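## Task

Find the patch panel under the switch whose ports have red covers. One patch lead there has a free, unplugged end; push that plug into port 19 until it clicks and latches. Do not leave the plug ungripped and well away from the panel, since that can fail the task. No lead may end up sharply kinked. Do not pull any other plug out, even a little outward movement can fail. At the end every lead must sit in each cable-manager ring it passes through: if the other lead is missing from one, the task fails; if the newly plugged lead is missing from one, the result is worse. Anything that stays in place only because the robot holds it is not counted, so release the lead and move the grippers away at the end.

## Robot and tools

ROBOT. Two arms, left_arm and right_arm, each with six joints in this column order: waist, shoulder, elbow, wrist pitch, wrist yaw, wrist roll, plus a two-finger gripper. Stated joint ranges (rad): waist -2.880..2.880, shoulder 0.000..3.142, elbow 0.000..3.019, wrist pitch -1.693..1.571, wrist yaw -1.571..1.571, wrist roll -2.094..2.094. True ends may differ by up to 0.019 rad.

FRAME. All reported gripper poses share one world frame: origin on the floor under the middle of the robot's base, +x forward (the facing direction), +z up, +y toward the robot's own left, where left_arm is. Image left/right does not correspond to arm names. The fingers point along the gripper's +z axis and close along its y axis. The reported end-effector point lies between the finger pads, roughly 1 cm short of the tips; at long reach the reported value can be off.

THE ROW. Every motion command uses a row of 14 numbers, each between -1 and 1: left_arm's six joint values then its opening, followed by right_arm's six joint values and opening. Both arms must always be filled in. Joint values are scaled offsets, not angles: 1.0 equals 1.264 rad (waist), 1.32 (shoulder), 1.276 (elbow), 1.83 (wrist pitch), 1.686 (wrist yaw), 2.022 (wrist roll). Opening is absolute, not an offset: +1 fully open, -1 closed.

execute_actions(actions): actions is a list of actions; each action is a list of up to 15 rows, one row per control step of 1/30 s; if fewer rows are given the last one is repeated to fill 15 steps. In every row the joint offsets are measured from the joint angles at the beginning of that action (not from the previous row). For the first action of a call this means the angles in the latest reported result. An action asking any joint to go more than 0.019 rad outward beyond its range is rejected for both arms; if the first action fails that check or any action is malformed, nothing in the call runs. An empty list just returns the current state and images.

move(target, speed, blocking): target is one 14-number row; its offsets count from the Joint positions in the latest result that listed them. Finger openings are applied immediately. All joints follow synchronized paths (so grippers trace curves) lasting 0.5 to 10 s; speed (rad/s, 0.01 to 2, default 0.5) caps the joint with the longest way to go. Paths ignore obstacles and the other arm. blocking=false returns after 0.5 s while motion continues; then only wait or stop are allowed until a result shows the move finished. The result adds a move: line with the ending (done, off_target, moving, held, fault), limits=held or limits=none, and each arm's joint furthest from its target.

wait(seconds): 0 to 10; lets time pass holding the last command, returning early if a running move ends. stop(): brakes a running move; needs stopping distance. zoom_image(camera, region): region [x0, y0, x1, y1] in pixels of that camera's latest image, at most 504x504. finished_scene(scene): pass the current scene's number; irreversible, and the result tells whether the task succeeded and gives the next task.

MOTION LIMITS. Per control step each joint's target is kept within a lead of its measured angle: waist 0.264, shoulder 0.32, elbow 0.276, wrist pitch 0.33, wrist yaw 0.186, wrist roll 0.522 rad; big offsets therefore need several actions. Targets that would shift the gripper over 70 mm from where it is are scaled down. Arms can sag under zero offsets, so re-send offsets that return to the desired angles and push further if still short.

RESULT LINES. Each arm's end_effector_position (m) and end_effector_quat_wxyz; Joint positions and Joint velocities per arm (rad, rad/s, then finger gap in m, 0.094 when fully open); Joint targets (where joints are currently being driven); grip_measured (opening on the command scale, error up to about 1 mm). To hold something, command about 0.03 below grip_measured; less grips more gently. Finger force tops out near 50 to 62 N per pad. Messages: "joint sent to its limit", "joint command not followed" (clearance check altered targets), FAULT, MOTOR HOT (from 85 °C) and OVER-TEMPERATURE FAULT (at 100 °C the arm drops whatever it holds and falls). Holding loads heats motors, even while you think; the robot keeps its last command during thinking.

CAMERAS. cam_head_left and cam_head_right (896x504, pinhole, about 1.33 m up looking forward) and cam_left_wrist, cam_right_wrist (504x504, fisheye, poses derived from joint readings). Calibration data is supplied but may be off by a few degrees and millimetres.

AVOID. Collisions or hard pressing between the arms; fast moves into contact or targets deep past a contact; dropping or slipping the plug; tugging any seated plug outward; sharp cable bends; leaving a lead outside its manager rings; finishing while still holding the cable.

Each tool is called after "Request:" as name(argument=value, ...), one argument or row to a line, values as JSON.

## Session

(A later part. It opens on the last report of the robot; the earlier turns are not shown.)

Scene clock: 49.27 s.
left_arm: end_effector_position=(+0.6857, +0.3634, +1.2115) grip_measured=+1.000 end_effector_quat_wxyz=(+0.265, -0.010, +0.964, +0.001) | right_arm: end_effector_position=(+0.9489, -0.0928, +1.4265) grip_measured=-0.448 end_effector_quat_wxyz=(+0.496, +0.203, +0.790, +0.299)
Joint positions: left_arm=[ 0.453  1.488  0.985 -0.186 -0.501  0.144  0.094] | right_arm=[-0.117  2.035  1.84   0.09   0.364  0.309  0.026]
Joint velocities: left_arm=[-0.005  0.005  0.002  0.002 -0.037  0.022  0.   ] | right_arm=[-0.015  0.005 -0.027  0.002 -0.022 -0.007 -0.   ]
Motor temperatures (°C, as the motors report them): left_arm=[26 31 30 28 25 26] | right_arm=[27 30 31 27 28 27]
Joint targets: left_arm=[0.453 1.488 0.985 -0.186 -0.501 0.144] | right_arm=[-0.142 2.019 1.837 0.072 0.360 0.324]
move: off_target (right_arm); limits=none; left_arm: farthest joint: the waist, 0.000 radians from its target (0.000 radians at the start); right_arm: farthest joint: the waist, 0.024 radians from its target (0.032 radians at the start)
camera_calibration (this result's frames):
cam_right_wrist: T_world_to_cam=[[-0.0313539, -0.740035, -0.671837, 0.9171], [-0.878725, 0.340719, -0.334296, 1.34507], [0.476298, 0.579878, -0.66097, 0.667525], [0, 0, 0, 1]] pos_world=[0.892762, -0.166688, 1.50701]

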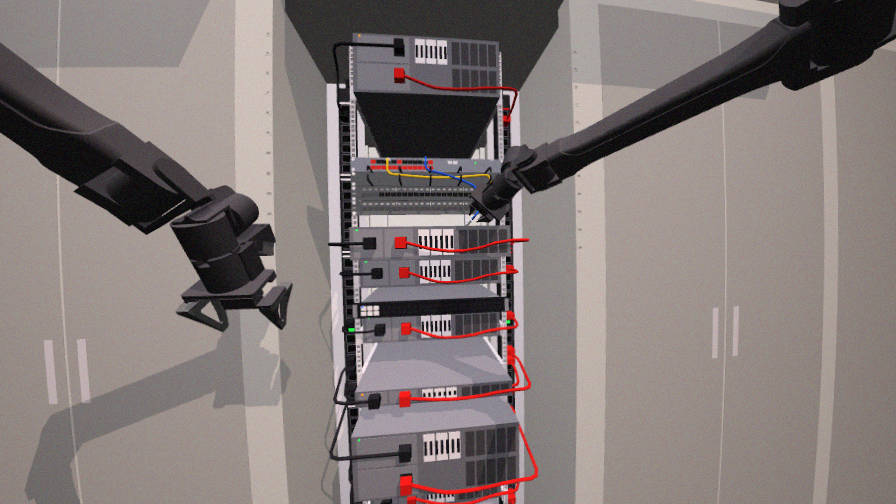

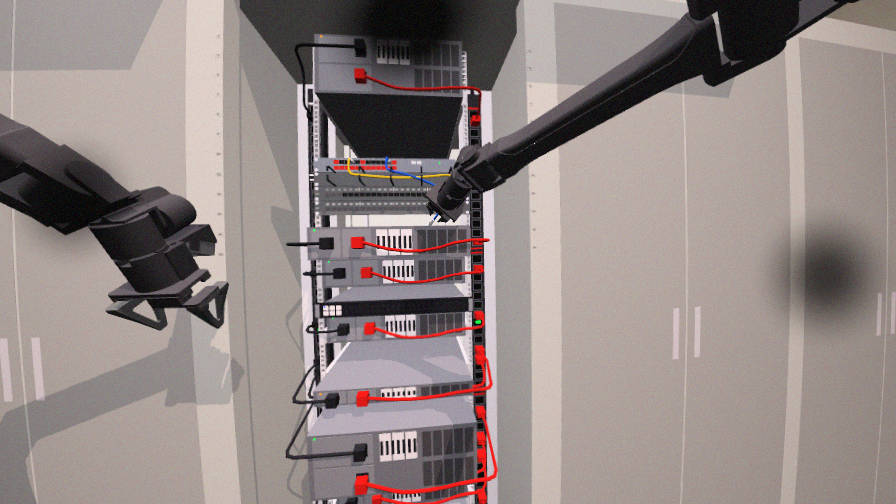

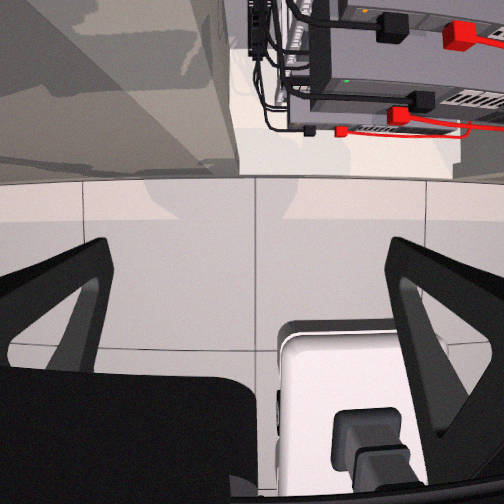

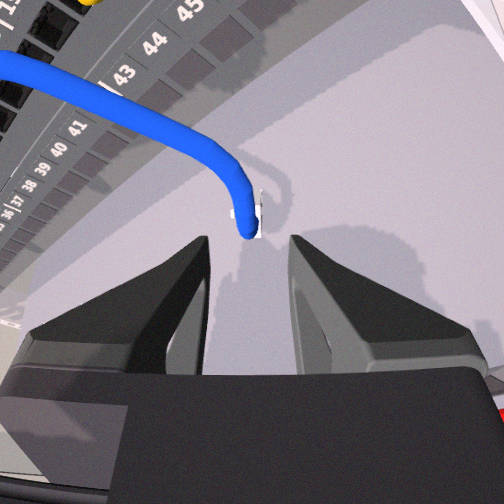

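Request:
move(
  target=[0,0,0,0,0,0,1, -0.032,0.087,0.132,-0.031,-0.012,0.007,-0.6],
  speed=0.12,
)

Request:
zoom_image(
  camera="cam_right_wrist",
  region=[170, 170, 330, 330],
)

Scene clock: 51.60 s.
left_arm: end_effector_position=(+0.6857, +0.3634, +1.2115) grip_measured=+1.000 end_effector_quat_wxyz=(+0.265, -0.010, +0.964, +0.001) | right_arm: end_effector_position=(+0.9754, -0.0849, +1.4201) grip_measured=-0.599 end_effector_quat_wxyz=(+0.498, +0.204, +0.787, +0.303)
Joint positions: left_arm=[ 0.453  1.488  0.985 -0.186 -0.501  0.144  0.094] | right_arm=[-0.13   2.114  1.965  0.052  0.346  0.31   0.019]
Joint velocities: left_arm=[ 0.005  0.005  0.007 -0.017 -0.007 -0.022  0.   ] | right_arm=[-0.015  0.005  0.002  0.002  0.022 -0.007  0.001]
Motor temperatures (°C, as the motors report them): left_arm=[26 31 30 28 25 26] | right_arm=[27 30 31 27 28 27]
Joint targets: left_arm=[0.453 1.488 0.985 -0.186 -0.501 0.144] | right_arm=[-0.158 2.150 2.009 0.033 0.343 0.323]
move: off_target (right_arm); limits=none; left_arm: farthest joint: the waist, 0.000 radians from its target (0.000 radians at the start); right_arm: farthest joint: the elbow, 0.043 radians from its target (0.168 radians at the start)
camera_calibration (this result's frames):
cam_right_wrist: T_world_to_cam=[[-0.0275596, -0.734947, -0.677564, 0.924387], [-0.87603, 0.344231, -0.337752, 1.36612], [0.481468, 0.584258, -0.653323, 0.630616], [0, 0, 0, 1]] pos_world=[0.918613, -0.159325, 1.49974]

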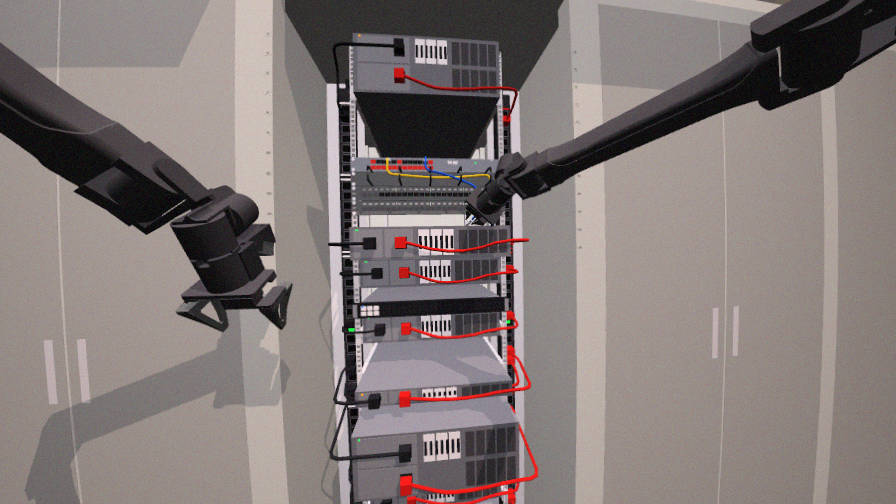

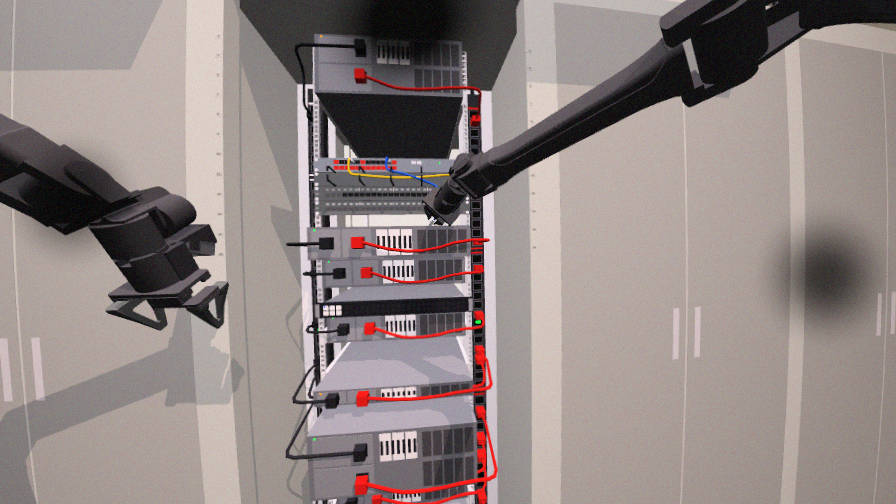

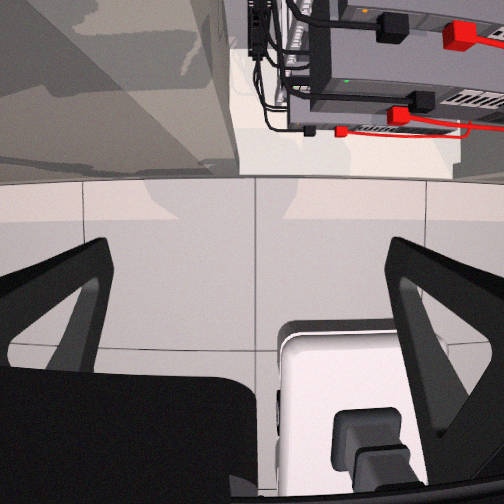

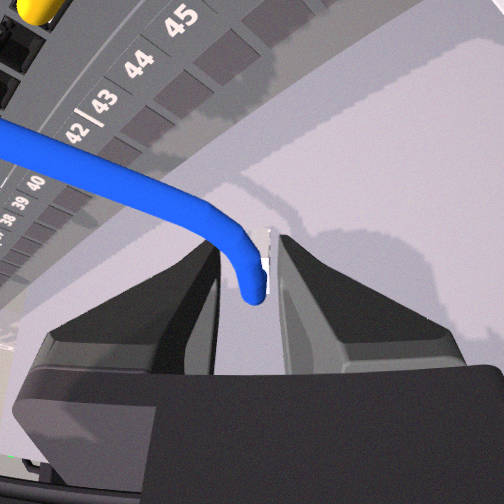

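Region (170, 170, 330, 330) of cam_right_wrist's 504x504 image, scaled by 3.150, with more detail than that image has.

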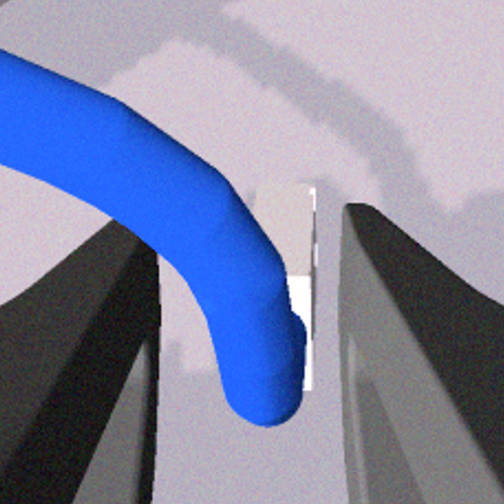

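Request:
move(
  target=[0,0,0,0,0,0,1, -0.022,0.029,0.034,-0.010,-0.002,0.007,-0.75],
  speed=0.05,
)

Request:
zoom_image(
  camera="cam_right_wrist",
  region=[170, 170, 330, 330],
)

Scene clock: 53.00 s.
left_arm: end_effector_position=(+0.6857, +0.3634, +1.2115) grip_measured=+1.000 end_effector_quat_wxyz=(+0.265, -0.010, +0.964, +0.001) | right_arm: end_effector_position=(+0.9752, -0.0835, +1.4177) grip_measured=-0.748 end_effector_quat_wxyz=(+0.497, +0.204, +0.788, +0.303)
Joint positions: left_arm=[ 0.453  1.488  0.985 -0.186 -0.501  0.144  0.094] | right_arm=[-0.131  2.118  1.965  0.052  0.345  0.31   0.012]
Joint velocities: left_arm=[-0.005  0.005  0.017 -0.002  0.037 -0.037  0.   ] | right_arm=[ 0.005 -0.005 -0.002  0.002  0.037 -0.037  0.001]
Motor temperatures (°C, as the motors report them): left_arm=[26 31 30 28 25 26] | right_arm=[27 30 32 27 28 27]
Joint targets: left_arm=[0.453 1.488 0.985 -0.186 -0.501 0.144] | right_arm=[-0.158 2.153 2.008 0.034 0.343 0.324]
move: off_target (right_arm); limits=none; left_arm: farthest joint: the waist, 0.000 radians from its target (0.000 radians at the start); right_arm: farthest joint: the elbow, 0.043 radians from its target (0.043 radians at the start)
camera_calibration (this result's frames):
cam_right_wrist: T_world_to_cam=[[-0.0277577, -0.735483, -0.676974, 0.923034], [-0.877409, 0.342406, -0.336024, 1.3634], [0.47894, 0.584656, -0.654824, 0.632874], [0, 0, 0, 1]] pos_world=[0.918772, -0.157974, 1.49743]

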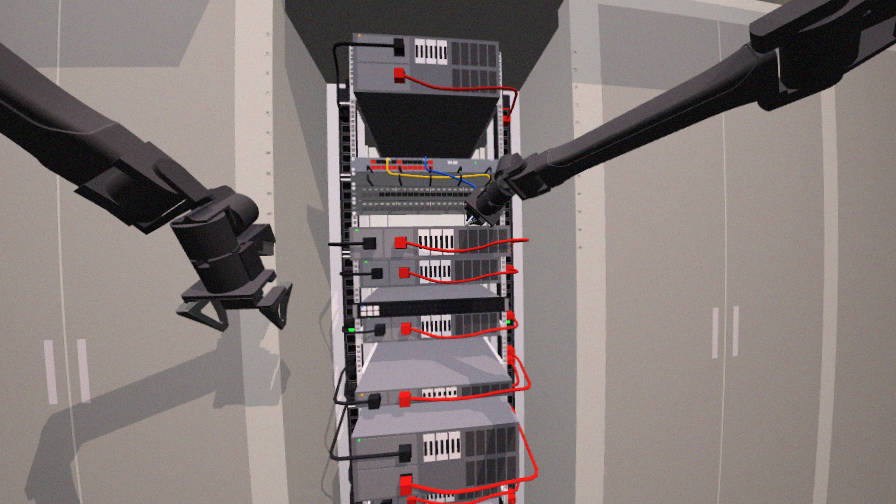

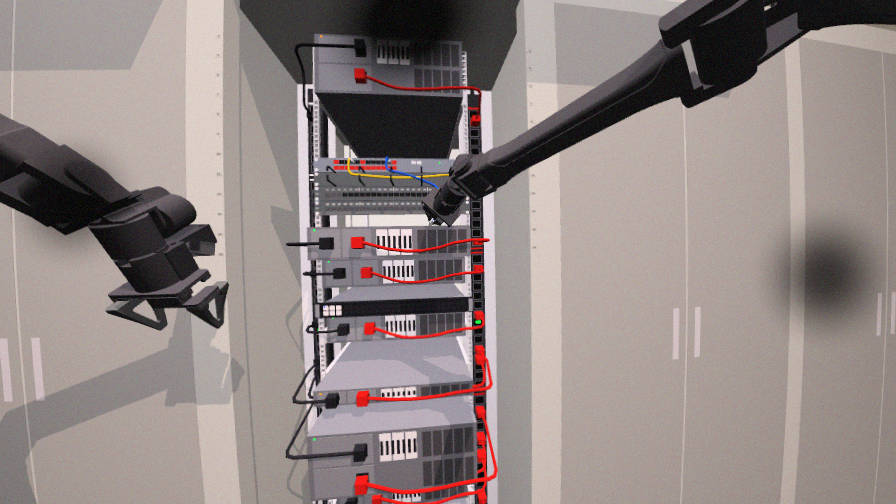

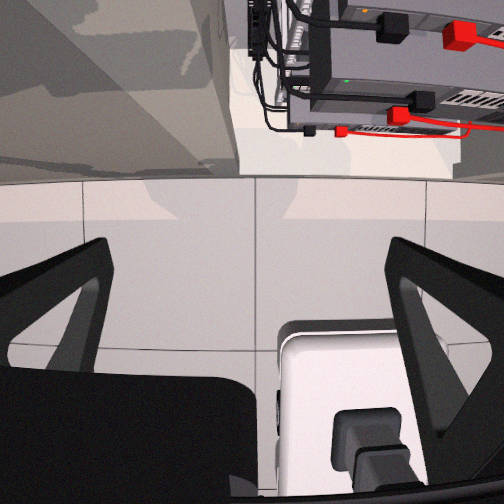

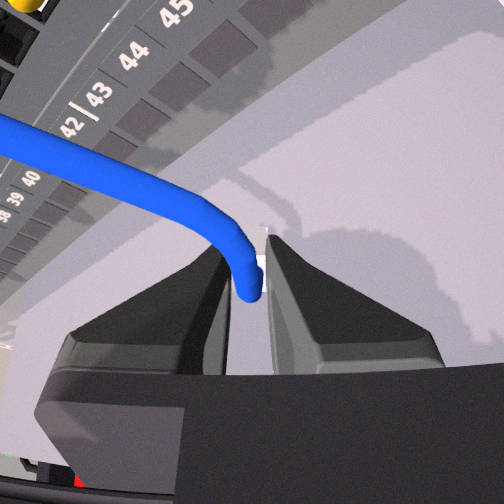

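Region (170, 170, 330, 330) of cam_right_wrist's 504x504 image, scaled by 3.150, with more detail than that image has.

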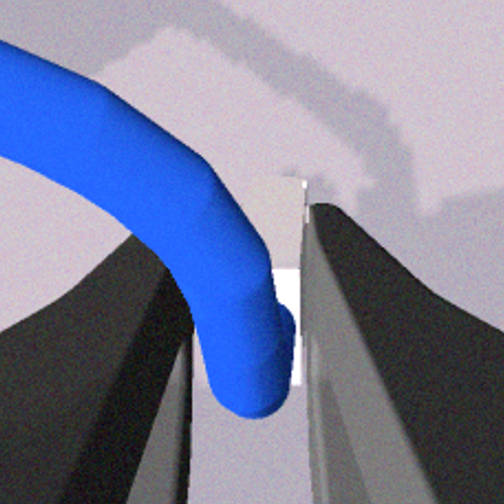

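Request:
move(
  target=[0,0,0,0,0,0,1, -0.022,0.029,0.034,-0.010,-0.002,0.007,-0.8],
  speed=0.05,
)

Request:
move(
  target=[0,0,0,0,0,0,1, -0.01,0.015,0.034,-0.005,0,0,-0.9],
  speed=0.05,
)

Request:
zoom_image(
  camera="cam_right_wrist",
  region=[170, 170, 330, 330],
)

Scene clock: 54.47 s.
left_arm: end_effector_position=(+0.6857, +0.3634, +1.2115) grip_measured=+1.000 end_effector_quat_wxyz=(+0.265, -0.010, +0.964, +0.001) | right_arm: end_effector_position=(+0.9752, -0.0830, +1.4164) grip_measured=-0.798 end_effector_quat_wxyz=(+0.496, +0.204, +0.788, +0.302)
Joint positions: left_arm=[ 0.453  1.488  0.985 -0.186 -0.501  0.144  0.094] | right_arm=[-0.131  2.119  1.965  0.052  0.345  0.31   0.009]
Joint velocities: left_arm=[-0.005 -0.015 -0.012  0.002 -0.007 -0.007  0.   ] | right_arm=[-0.015 -0.005 -0.007 -0.007 -0.051 -0.037 -0.   ]
Motor temperatures (°C, as the motors report them): left_arm=[26 31 30 28 25 26] | right_arm=[27 30 32 27 28 27]
Joint targets: left_arm=[0.453 1.488 0.985 -0.186 -0.501 0.144] | right_arm=[-0.159 2.156 2.008 0.034 0.342 0.324]
move: off_target (right_arm); limits=none; left_arm: farthest joint: the waist, 0.000 radians from its target (0.000 radians at the start); right_arm: farthest joint: the elbow, 0.043 radians from its target (0.043 radians at the start)
camera_calibration (this result's frames):
cam_right_wrist: T_world_to_cam=[[-0.0279491, -0.735907, -0.676506, 0.922027], [-0.878071, 0.341503, -0.335212, 1.36217], [0.477714, 0.584651, -0.655723, 0.634221], [0, 0, 0, 1]] pos_world=[0.918873, -0.157456, 1.49625]

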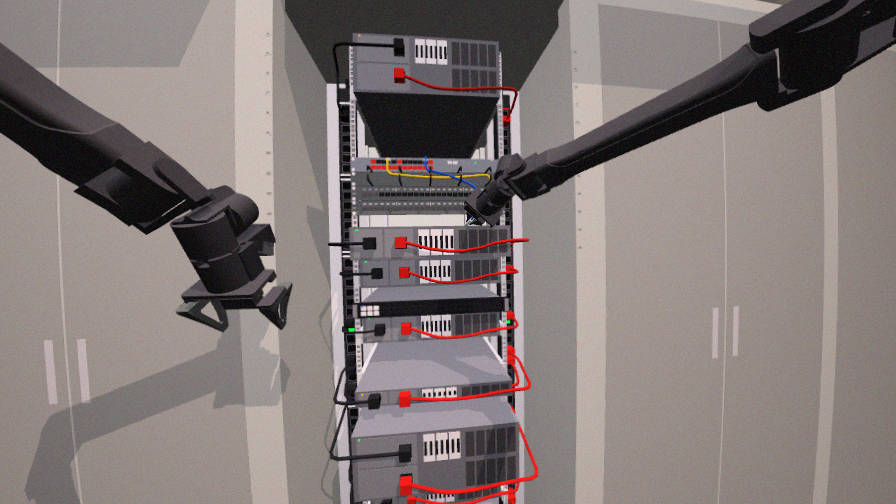

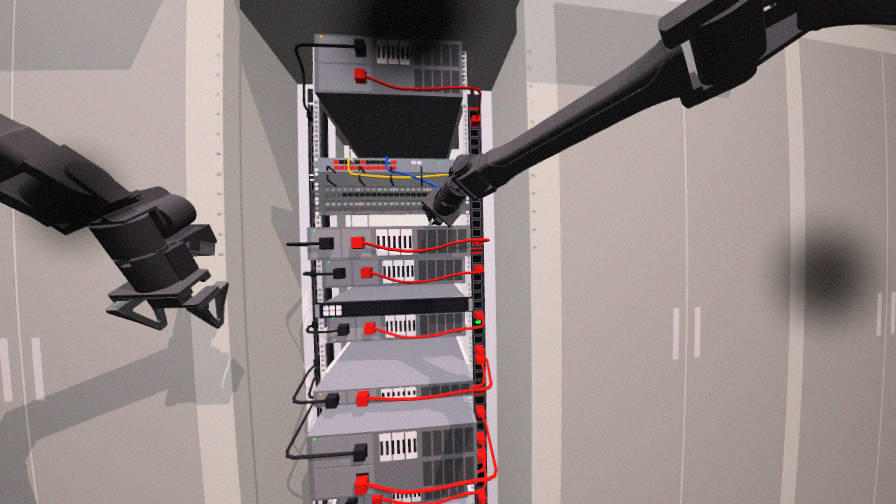

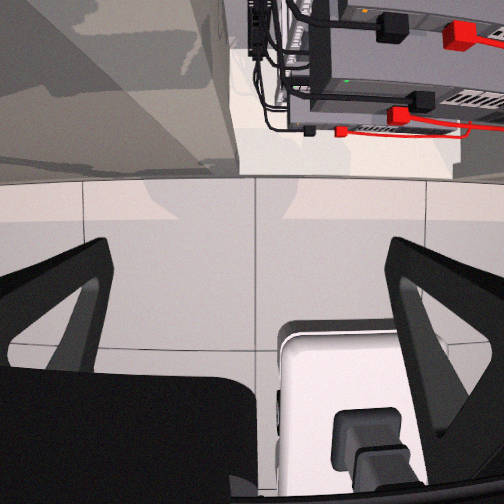

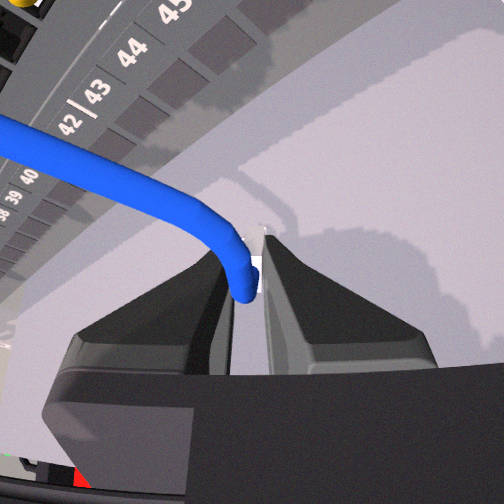

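Scene clock: 55.57 s.
left_arm: end_effector_position=(+0.6857, +0.3634, +1.2115) grip_measured=+1.000 end_effector_quat_wxyz=(+0.265, -0.010, +0.964, +0.001) | right_arm: end_effector_position=(+0.9752, -0.0830, +1.4164) grip_measured=-0.880 end_effector_quat_wxyz=(+0.496, +0.204, +0.788, +0.302)
Joint positions: left_arm=[ 0.453  1.488  0.985 -0.186 -0.501  0.144  0.094] | right_arm=[-0.131  2.119  1.965  0.052  0.345  0.31   0.006]
Joint velocities: left_arm=[-0.015  0.005 -0.002 -0.017 -0.066  0.007  0.   ] | right_arm=[ 0.015  0.005  0.012 -0.007 -0.022 -0.007 -0.   ]
Motor temperatures (°C, as the motors report them): left_arm=[26 31 30 28 25 26] | right_arm=[27 30 32 27 28 27]
Joint targets: left_arm=[0.453 1.488 0.985 -0.186 -0.501 0.144] | right_arm=[-0.144 2.139 2.009 0.043 0.345 0.310]
move: off_target (right_arm); limits=none; left_arm: farthest joint: the waist, 0.000 radians from its target (0.000 radians at the start); right_arm: farthest joint: the elbow, 0.043 radians from its target (0.043 radians at the start)
camera_calibration (this result's frames):
cam_right_wrist: T_world_to_cam=[[-0.0279491, -0.735907, -0.676506, 0.922027], [-0.878071, 0.341503, -0.335212, 1.36217], [0.477714, 0.584651, -0.655723, 0.634221], [0, 0, 0, 1]] pos_world=[0.918873, -0.157456, 1.49625]

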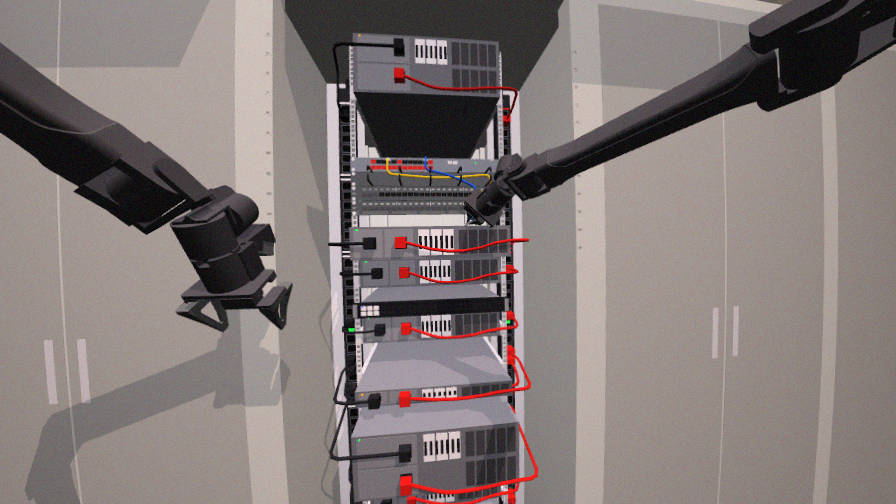

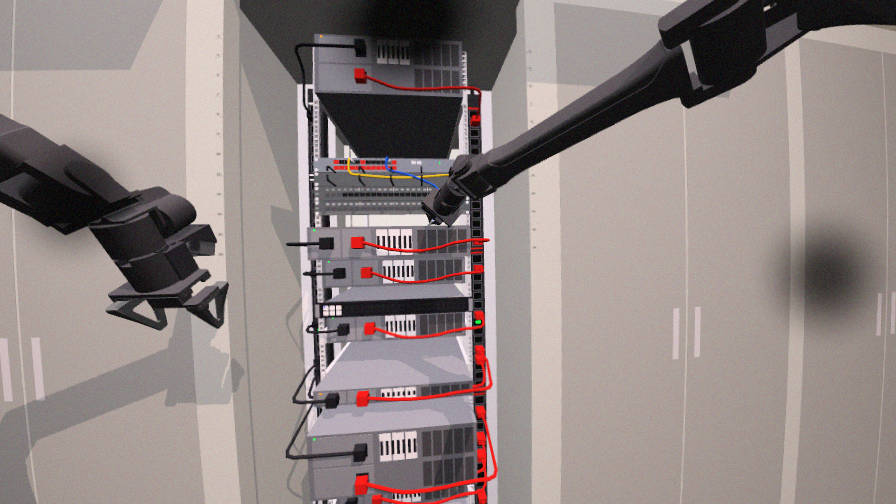

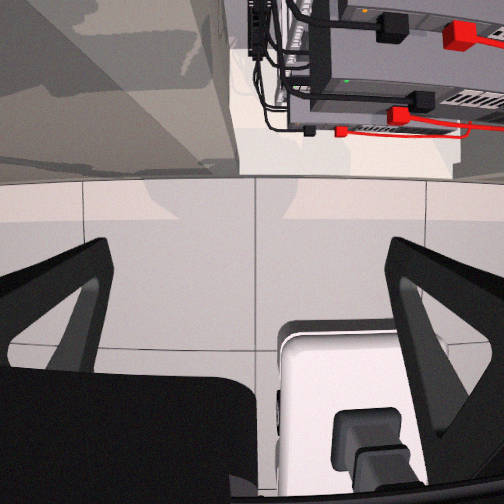

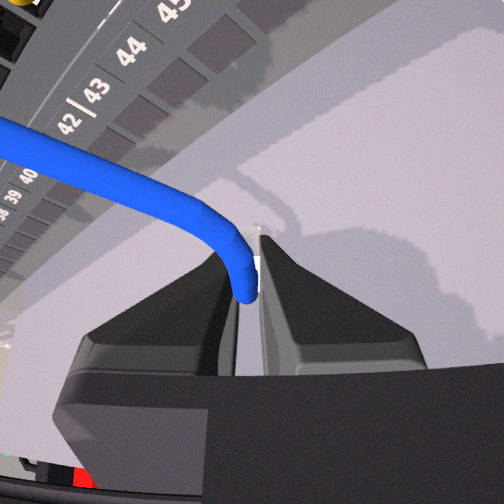

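Region (170, 170, 330, 330) of cam_right_wrist's 504x504 image, scaled by 3.150, with more detail than that image has.

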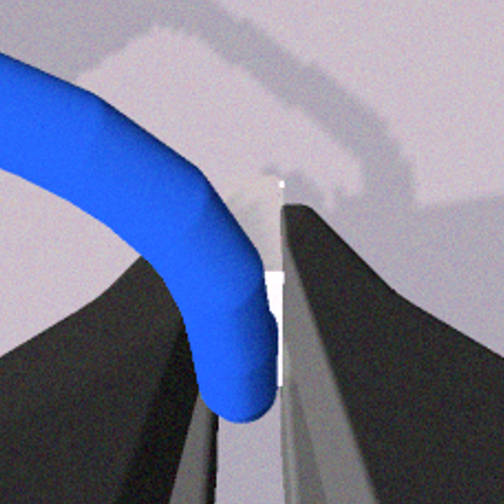

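Request:
move(
  target=[0,0,0,0,0,0,1, 0.03,-0.1,-0.12,0.04,0.014,0,-0.915],
  speed=0.2,
)

Scene clock: 58.23 s.
left_arm: end_effector_position=(+0.6857, +0.3634, +1.2115) grip_measured=+1.000 end_effector_quat_wxyz=(+0.265, -0.010, +0.964, +0.001) | right_arm: end_effector_position=(+0.9430, -0.0984, +1.4453) grip_measured=-0.881 end_effector_quat_wxyz=(+0.503, +0.205, +0.782, +0.305)
Joint positions: left_arm=[ 0.453  1.488  0.985 -0.186 -0.501  0.144  0.094] | right_arm=[-0.108  2.     1.815  0.102  0.364  0.31   0.006]
Joint velocities: left_arm=[-0.005 -0.005 -0.007  0.007 -0.051  0.051  0.   ] | right_arm=[-0.015 -0.015 -0.027  0.007  0.051 -0.007  0.   ]
Motor temperatures (°C, as the motors report them): left_arm=[26 31 30 28 25 26] | right_arm=[27 30 32 27 28 27]
Joint targets: left_arm=[0.453 1.488 0.985 -0.186 -0.501 0.144] | right_arm=[-0.093 1.987 1.813 0.125 0.368 0.310]
move: off_target (right_arm); limits=none; left_arm: farthest joint: the waist, 0.000 radians from its target (0.000 radians at the start); right_arm: farthest joint: the wrist pitch, 0.023 radians from its target (0.073 radians at the start)
camera_calibration (this result's frames):
cam_right_wrist: T_world_to_cam=[[-0.0213202, -0.730743, -0.68232, 0.931988], [-0.870636, 0.349059, -0.346627, 1.35907], [0.491465, 0.586662, -0.643653, 0.647362], [0, 0, 0, 1]] pos_world=[0.884967, -0.173134, 1.52368]

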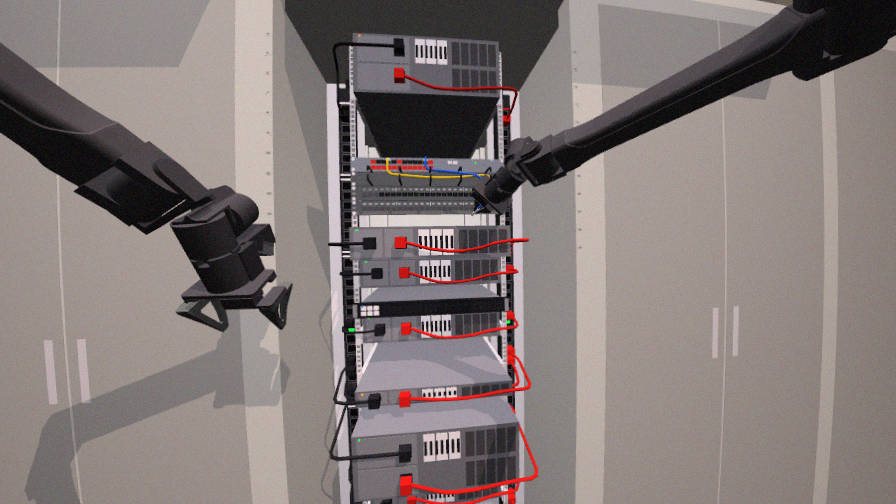

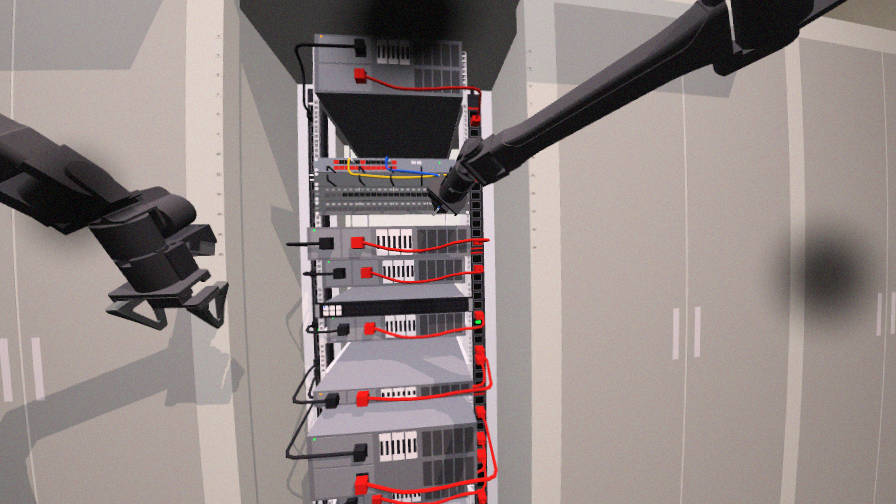

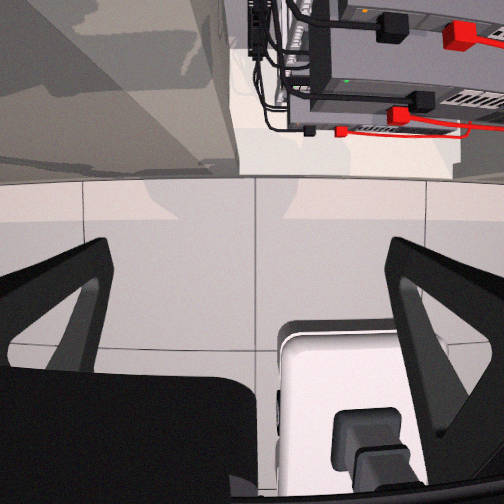

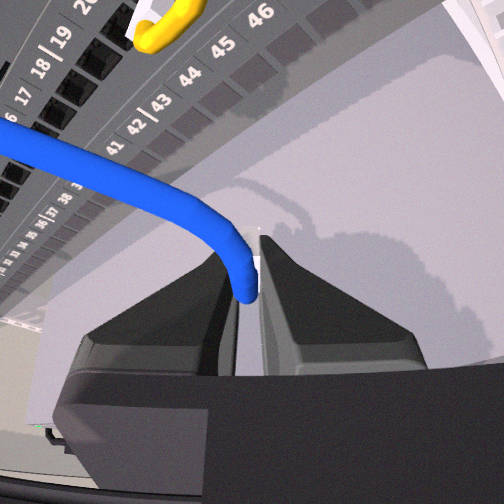

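Request:
move(
  target=[0,0,0,0,0,0,1, 0.103,0.217,0.174,0.440,0.228,0.229,-0.915],
  speed=0.3,
)

Request:
zoom_image(
  camera="cam_head_left",
  region=[340, 130, 540, 240],
)

Scene clock: 61.87 s.
left_arm: end_effector_position=(+0.6857, +0.3634, +1.2115) grip_measured=+1.000 end_effector_quat_wxyz=(+0.265, -0.010, +0.964, +0.001) | right_arm: end_effector_position=(+0.9408, -0.0815, +1.4998) grip_measured=-0.881 end_effector_quat_wxyz=(+0.562, +0.561, +0.430, +0.429)
Joint positions: left_arm=[ 0.453  1.488  0.985 -0.186 -0.501  0.144  0.094] | right_arm=[0.007 2.259 1.992 0.885 0.745 0.757 0.006]
Joint velocities: left_arm=[-0.015 -0.015 -0.012  0.002  0.081  0.051  0.   ] | right_arm=[-0.005 -0.005 -0.007 -0.037 -0.022  0.007 -0.   ]
Motor temperatures (°C, as the motors report them): left_arm=[26 31 30 28 25 26] | right_arm=[27 30 32 27 28 27]
Joint targets: left_arm=[0.453 1.488 0.985 -0.186 -0.501 0.144] | right_arm=[0.023 2.287 2.037 0.907 0.749 0.773]
move: off_target (right_arm); limits=none; left_arm: farthest joint: the waist, 0.000 radians from its target (0.000 radians at the start); right_arm: farthest joint: the elbow, 0.045 radians from its target (0.223 radians at the start)
camera_calibration (this result's frames):
cam_right_wrist: T_world_to_cam=[[-0.00708793, 0.00101326, -0.999974, 1.50417], [-0.361171, 0.932493, 0.0035049, 0.413316], [0.932473, 0.361187, -0.00624348, -0.715659], [0, 0, 0, 1]] pos_world=[0.827272, -0.128452, 1.49822]

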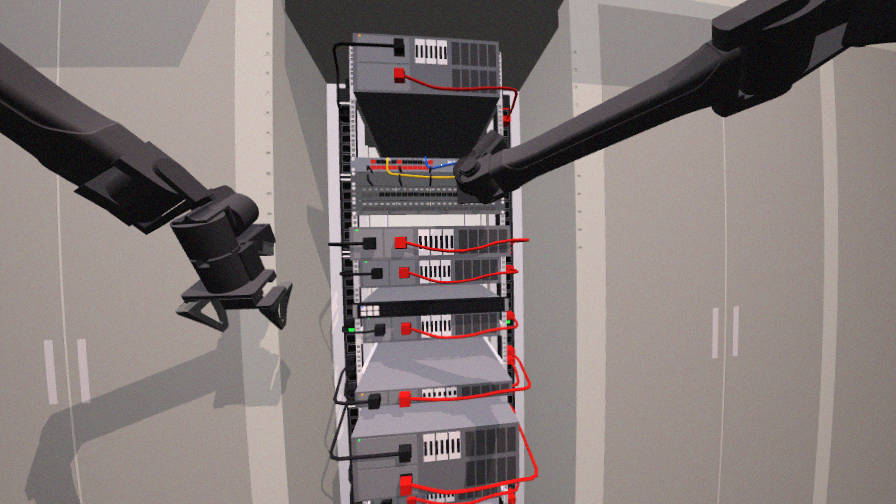

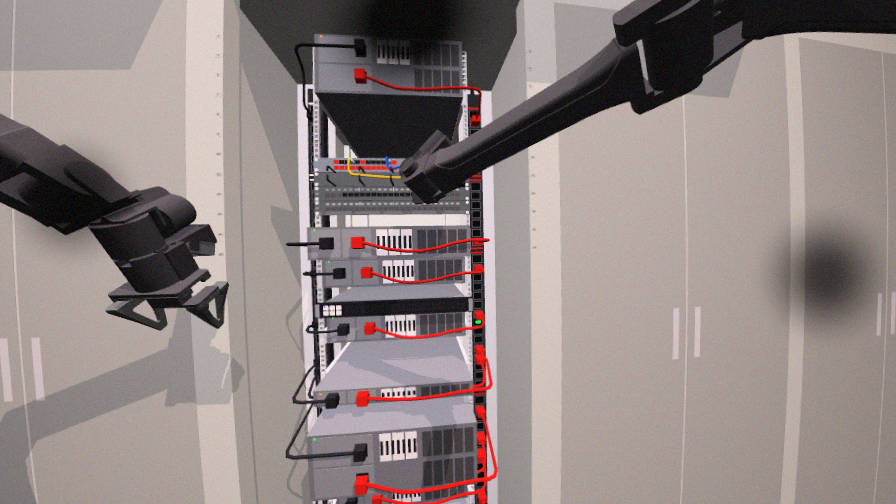

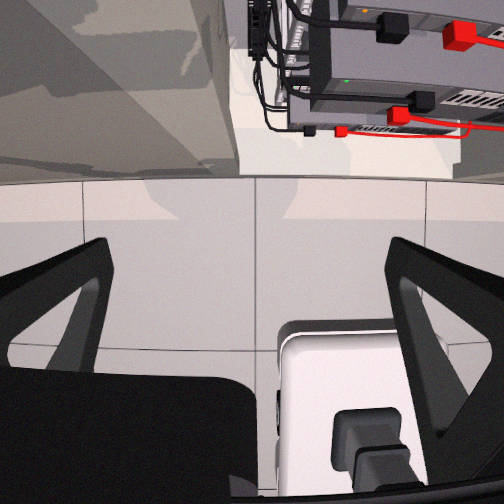

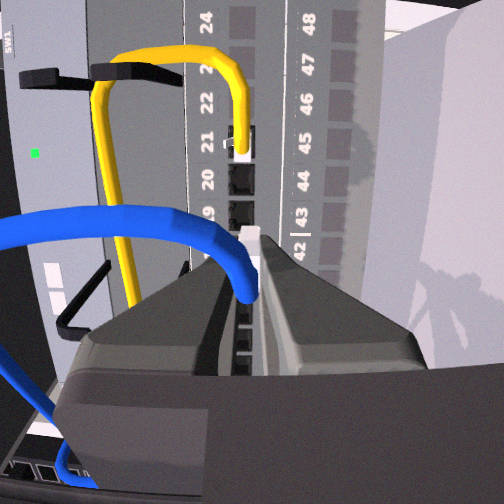

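Region (340, 130, 540, 240) of cam_head_left's 896x504 image, scaled by 2.520, with more detail than that image has; it fills the top 277 rows of this view, and the rest is white.

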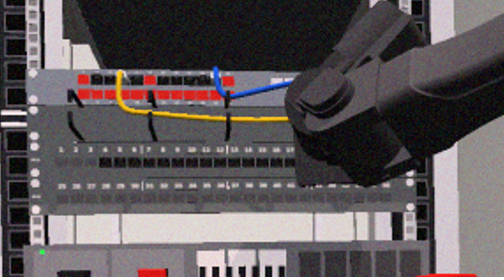

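Request:
zoom_image(
  camera="cam_right_wrist",
  region=[170, 110, 330, 310],
)

Region (170, 110, 330, 310) of cam_right_wrist's 504x504 image, scaled by 2.520, with more detail than that image has; it fills the left 403 columns of this view, and the rest is white.

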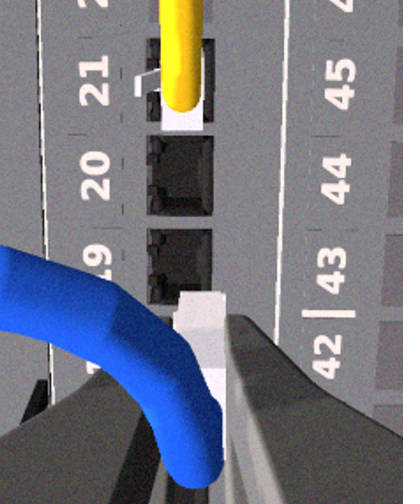

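Request:
move(
  target=[0,0,0,0,0,0,1, -0.031,0.079,0.167,-0.065,-0.010,0.014,-0.915],
  speed=0.15,
)

Request:
zoom_image(
  camera="cam_right_wrist",
  region=[170, 110, 330, 310],
)

Scene clock: 65.00 s.
left_arm: end_effector_position=(+0.6857, +0.3634, +1.2115) grip_measured=+1.000 end_effector_quat_wxyz=(+0.265, -0.010, +0.964, +0.001) | right_arm: end_effector_position=(+0.9715, -0.0799, +1.5046) grip_measured=-0.881 end_effector_quat_wxyz=(+0.562, +0.561, +0.430, +0.429)
Joint positions: left_arm=[ 0.453  1.488  0.985 -0.186 -0.501  0.144  0.094] | right_arm=[-0.009  2.332  2.159  0.782  0.733  0.769  0.006]
Joint velocities: left_arm=[-0.015 -0.005 -0.002 -0.002  0.066 -0.007  0.   ] | right_arm=[-0.015 -0.015  0.017 -0.002 -0.007 -0.007  0.001]
Motor temperatures (°C, as the motors report them): left_arm=[27 31 30 28 25 26] | right_arm=[28 30 32 27 28 27]
Joint targets: left_arm=[0.453 1.488 0.985 -0.186 -0.501 0.144] | right_arm=[-0.032 2.364 2.205 0.766 0.728 0.785]
move: off_target (right_arm); limits=none; left_arm: farthest joint: the waist, 0.000 radians from its target (0.000 radians at the start); right_arm: farthest joint: the elbow, 0.046 radians from its target (0.213 radians at the start)
camera_calibration (this result's frames):
cam_right_wrist: T_world_to_cam=[[-0.00663952, 0.00181914, -0.999976, 1.50885], [-0.360268, 0.93284, 0.00408908, 0.421143], [0.932825, 0.360287, -0.00553823, -0.746325], [0, 0, 0, 1]] pos_world=[0.857934, -0.126713, 1.50296]

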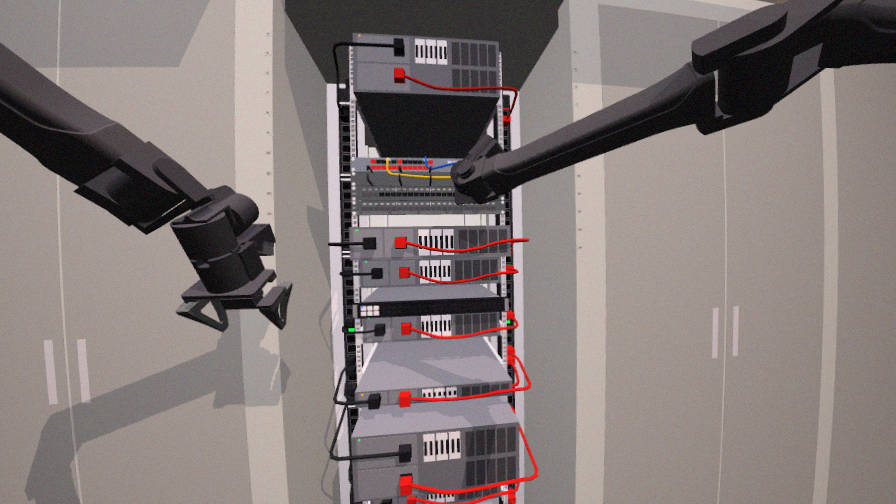

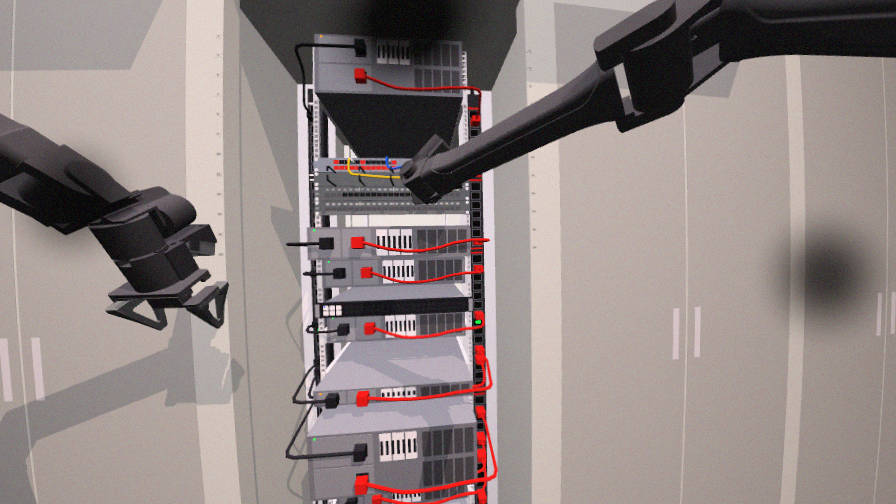

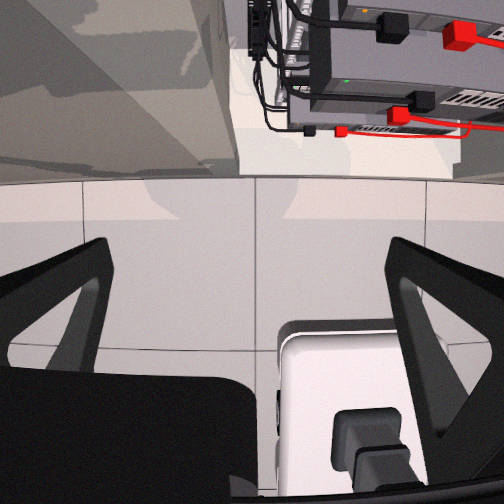

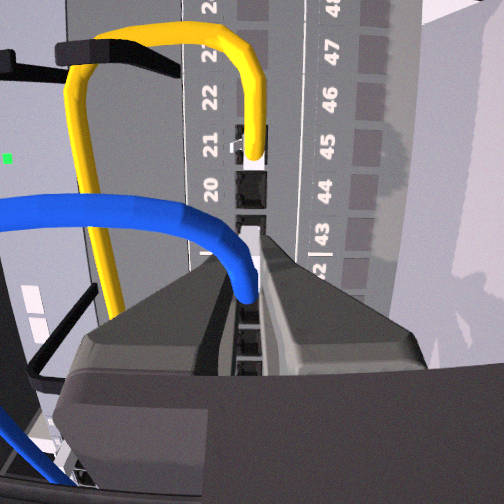

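Region (170, 110, 330, 310) of cam_right_wrist's 504x504 image, scaled by 2.520, with more detail than that image has; it fills the left 403 columns of this view, and the rest is white.

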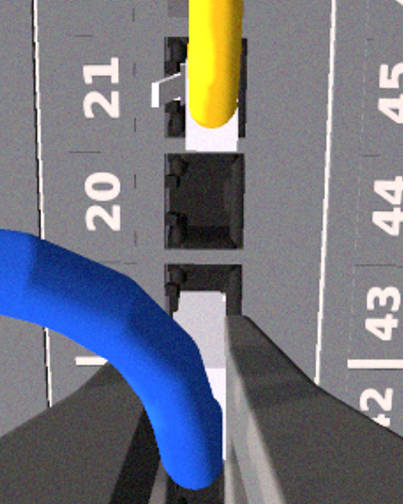

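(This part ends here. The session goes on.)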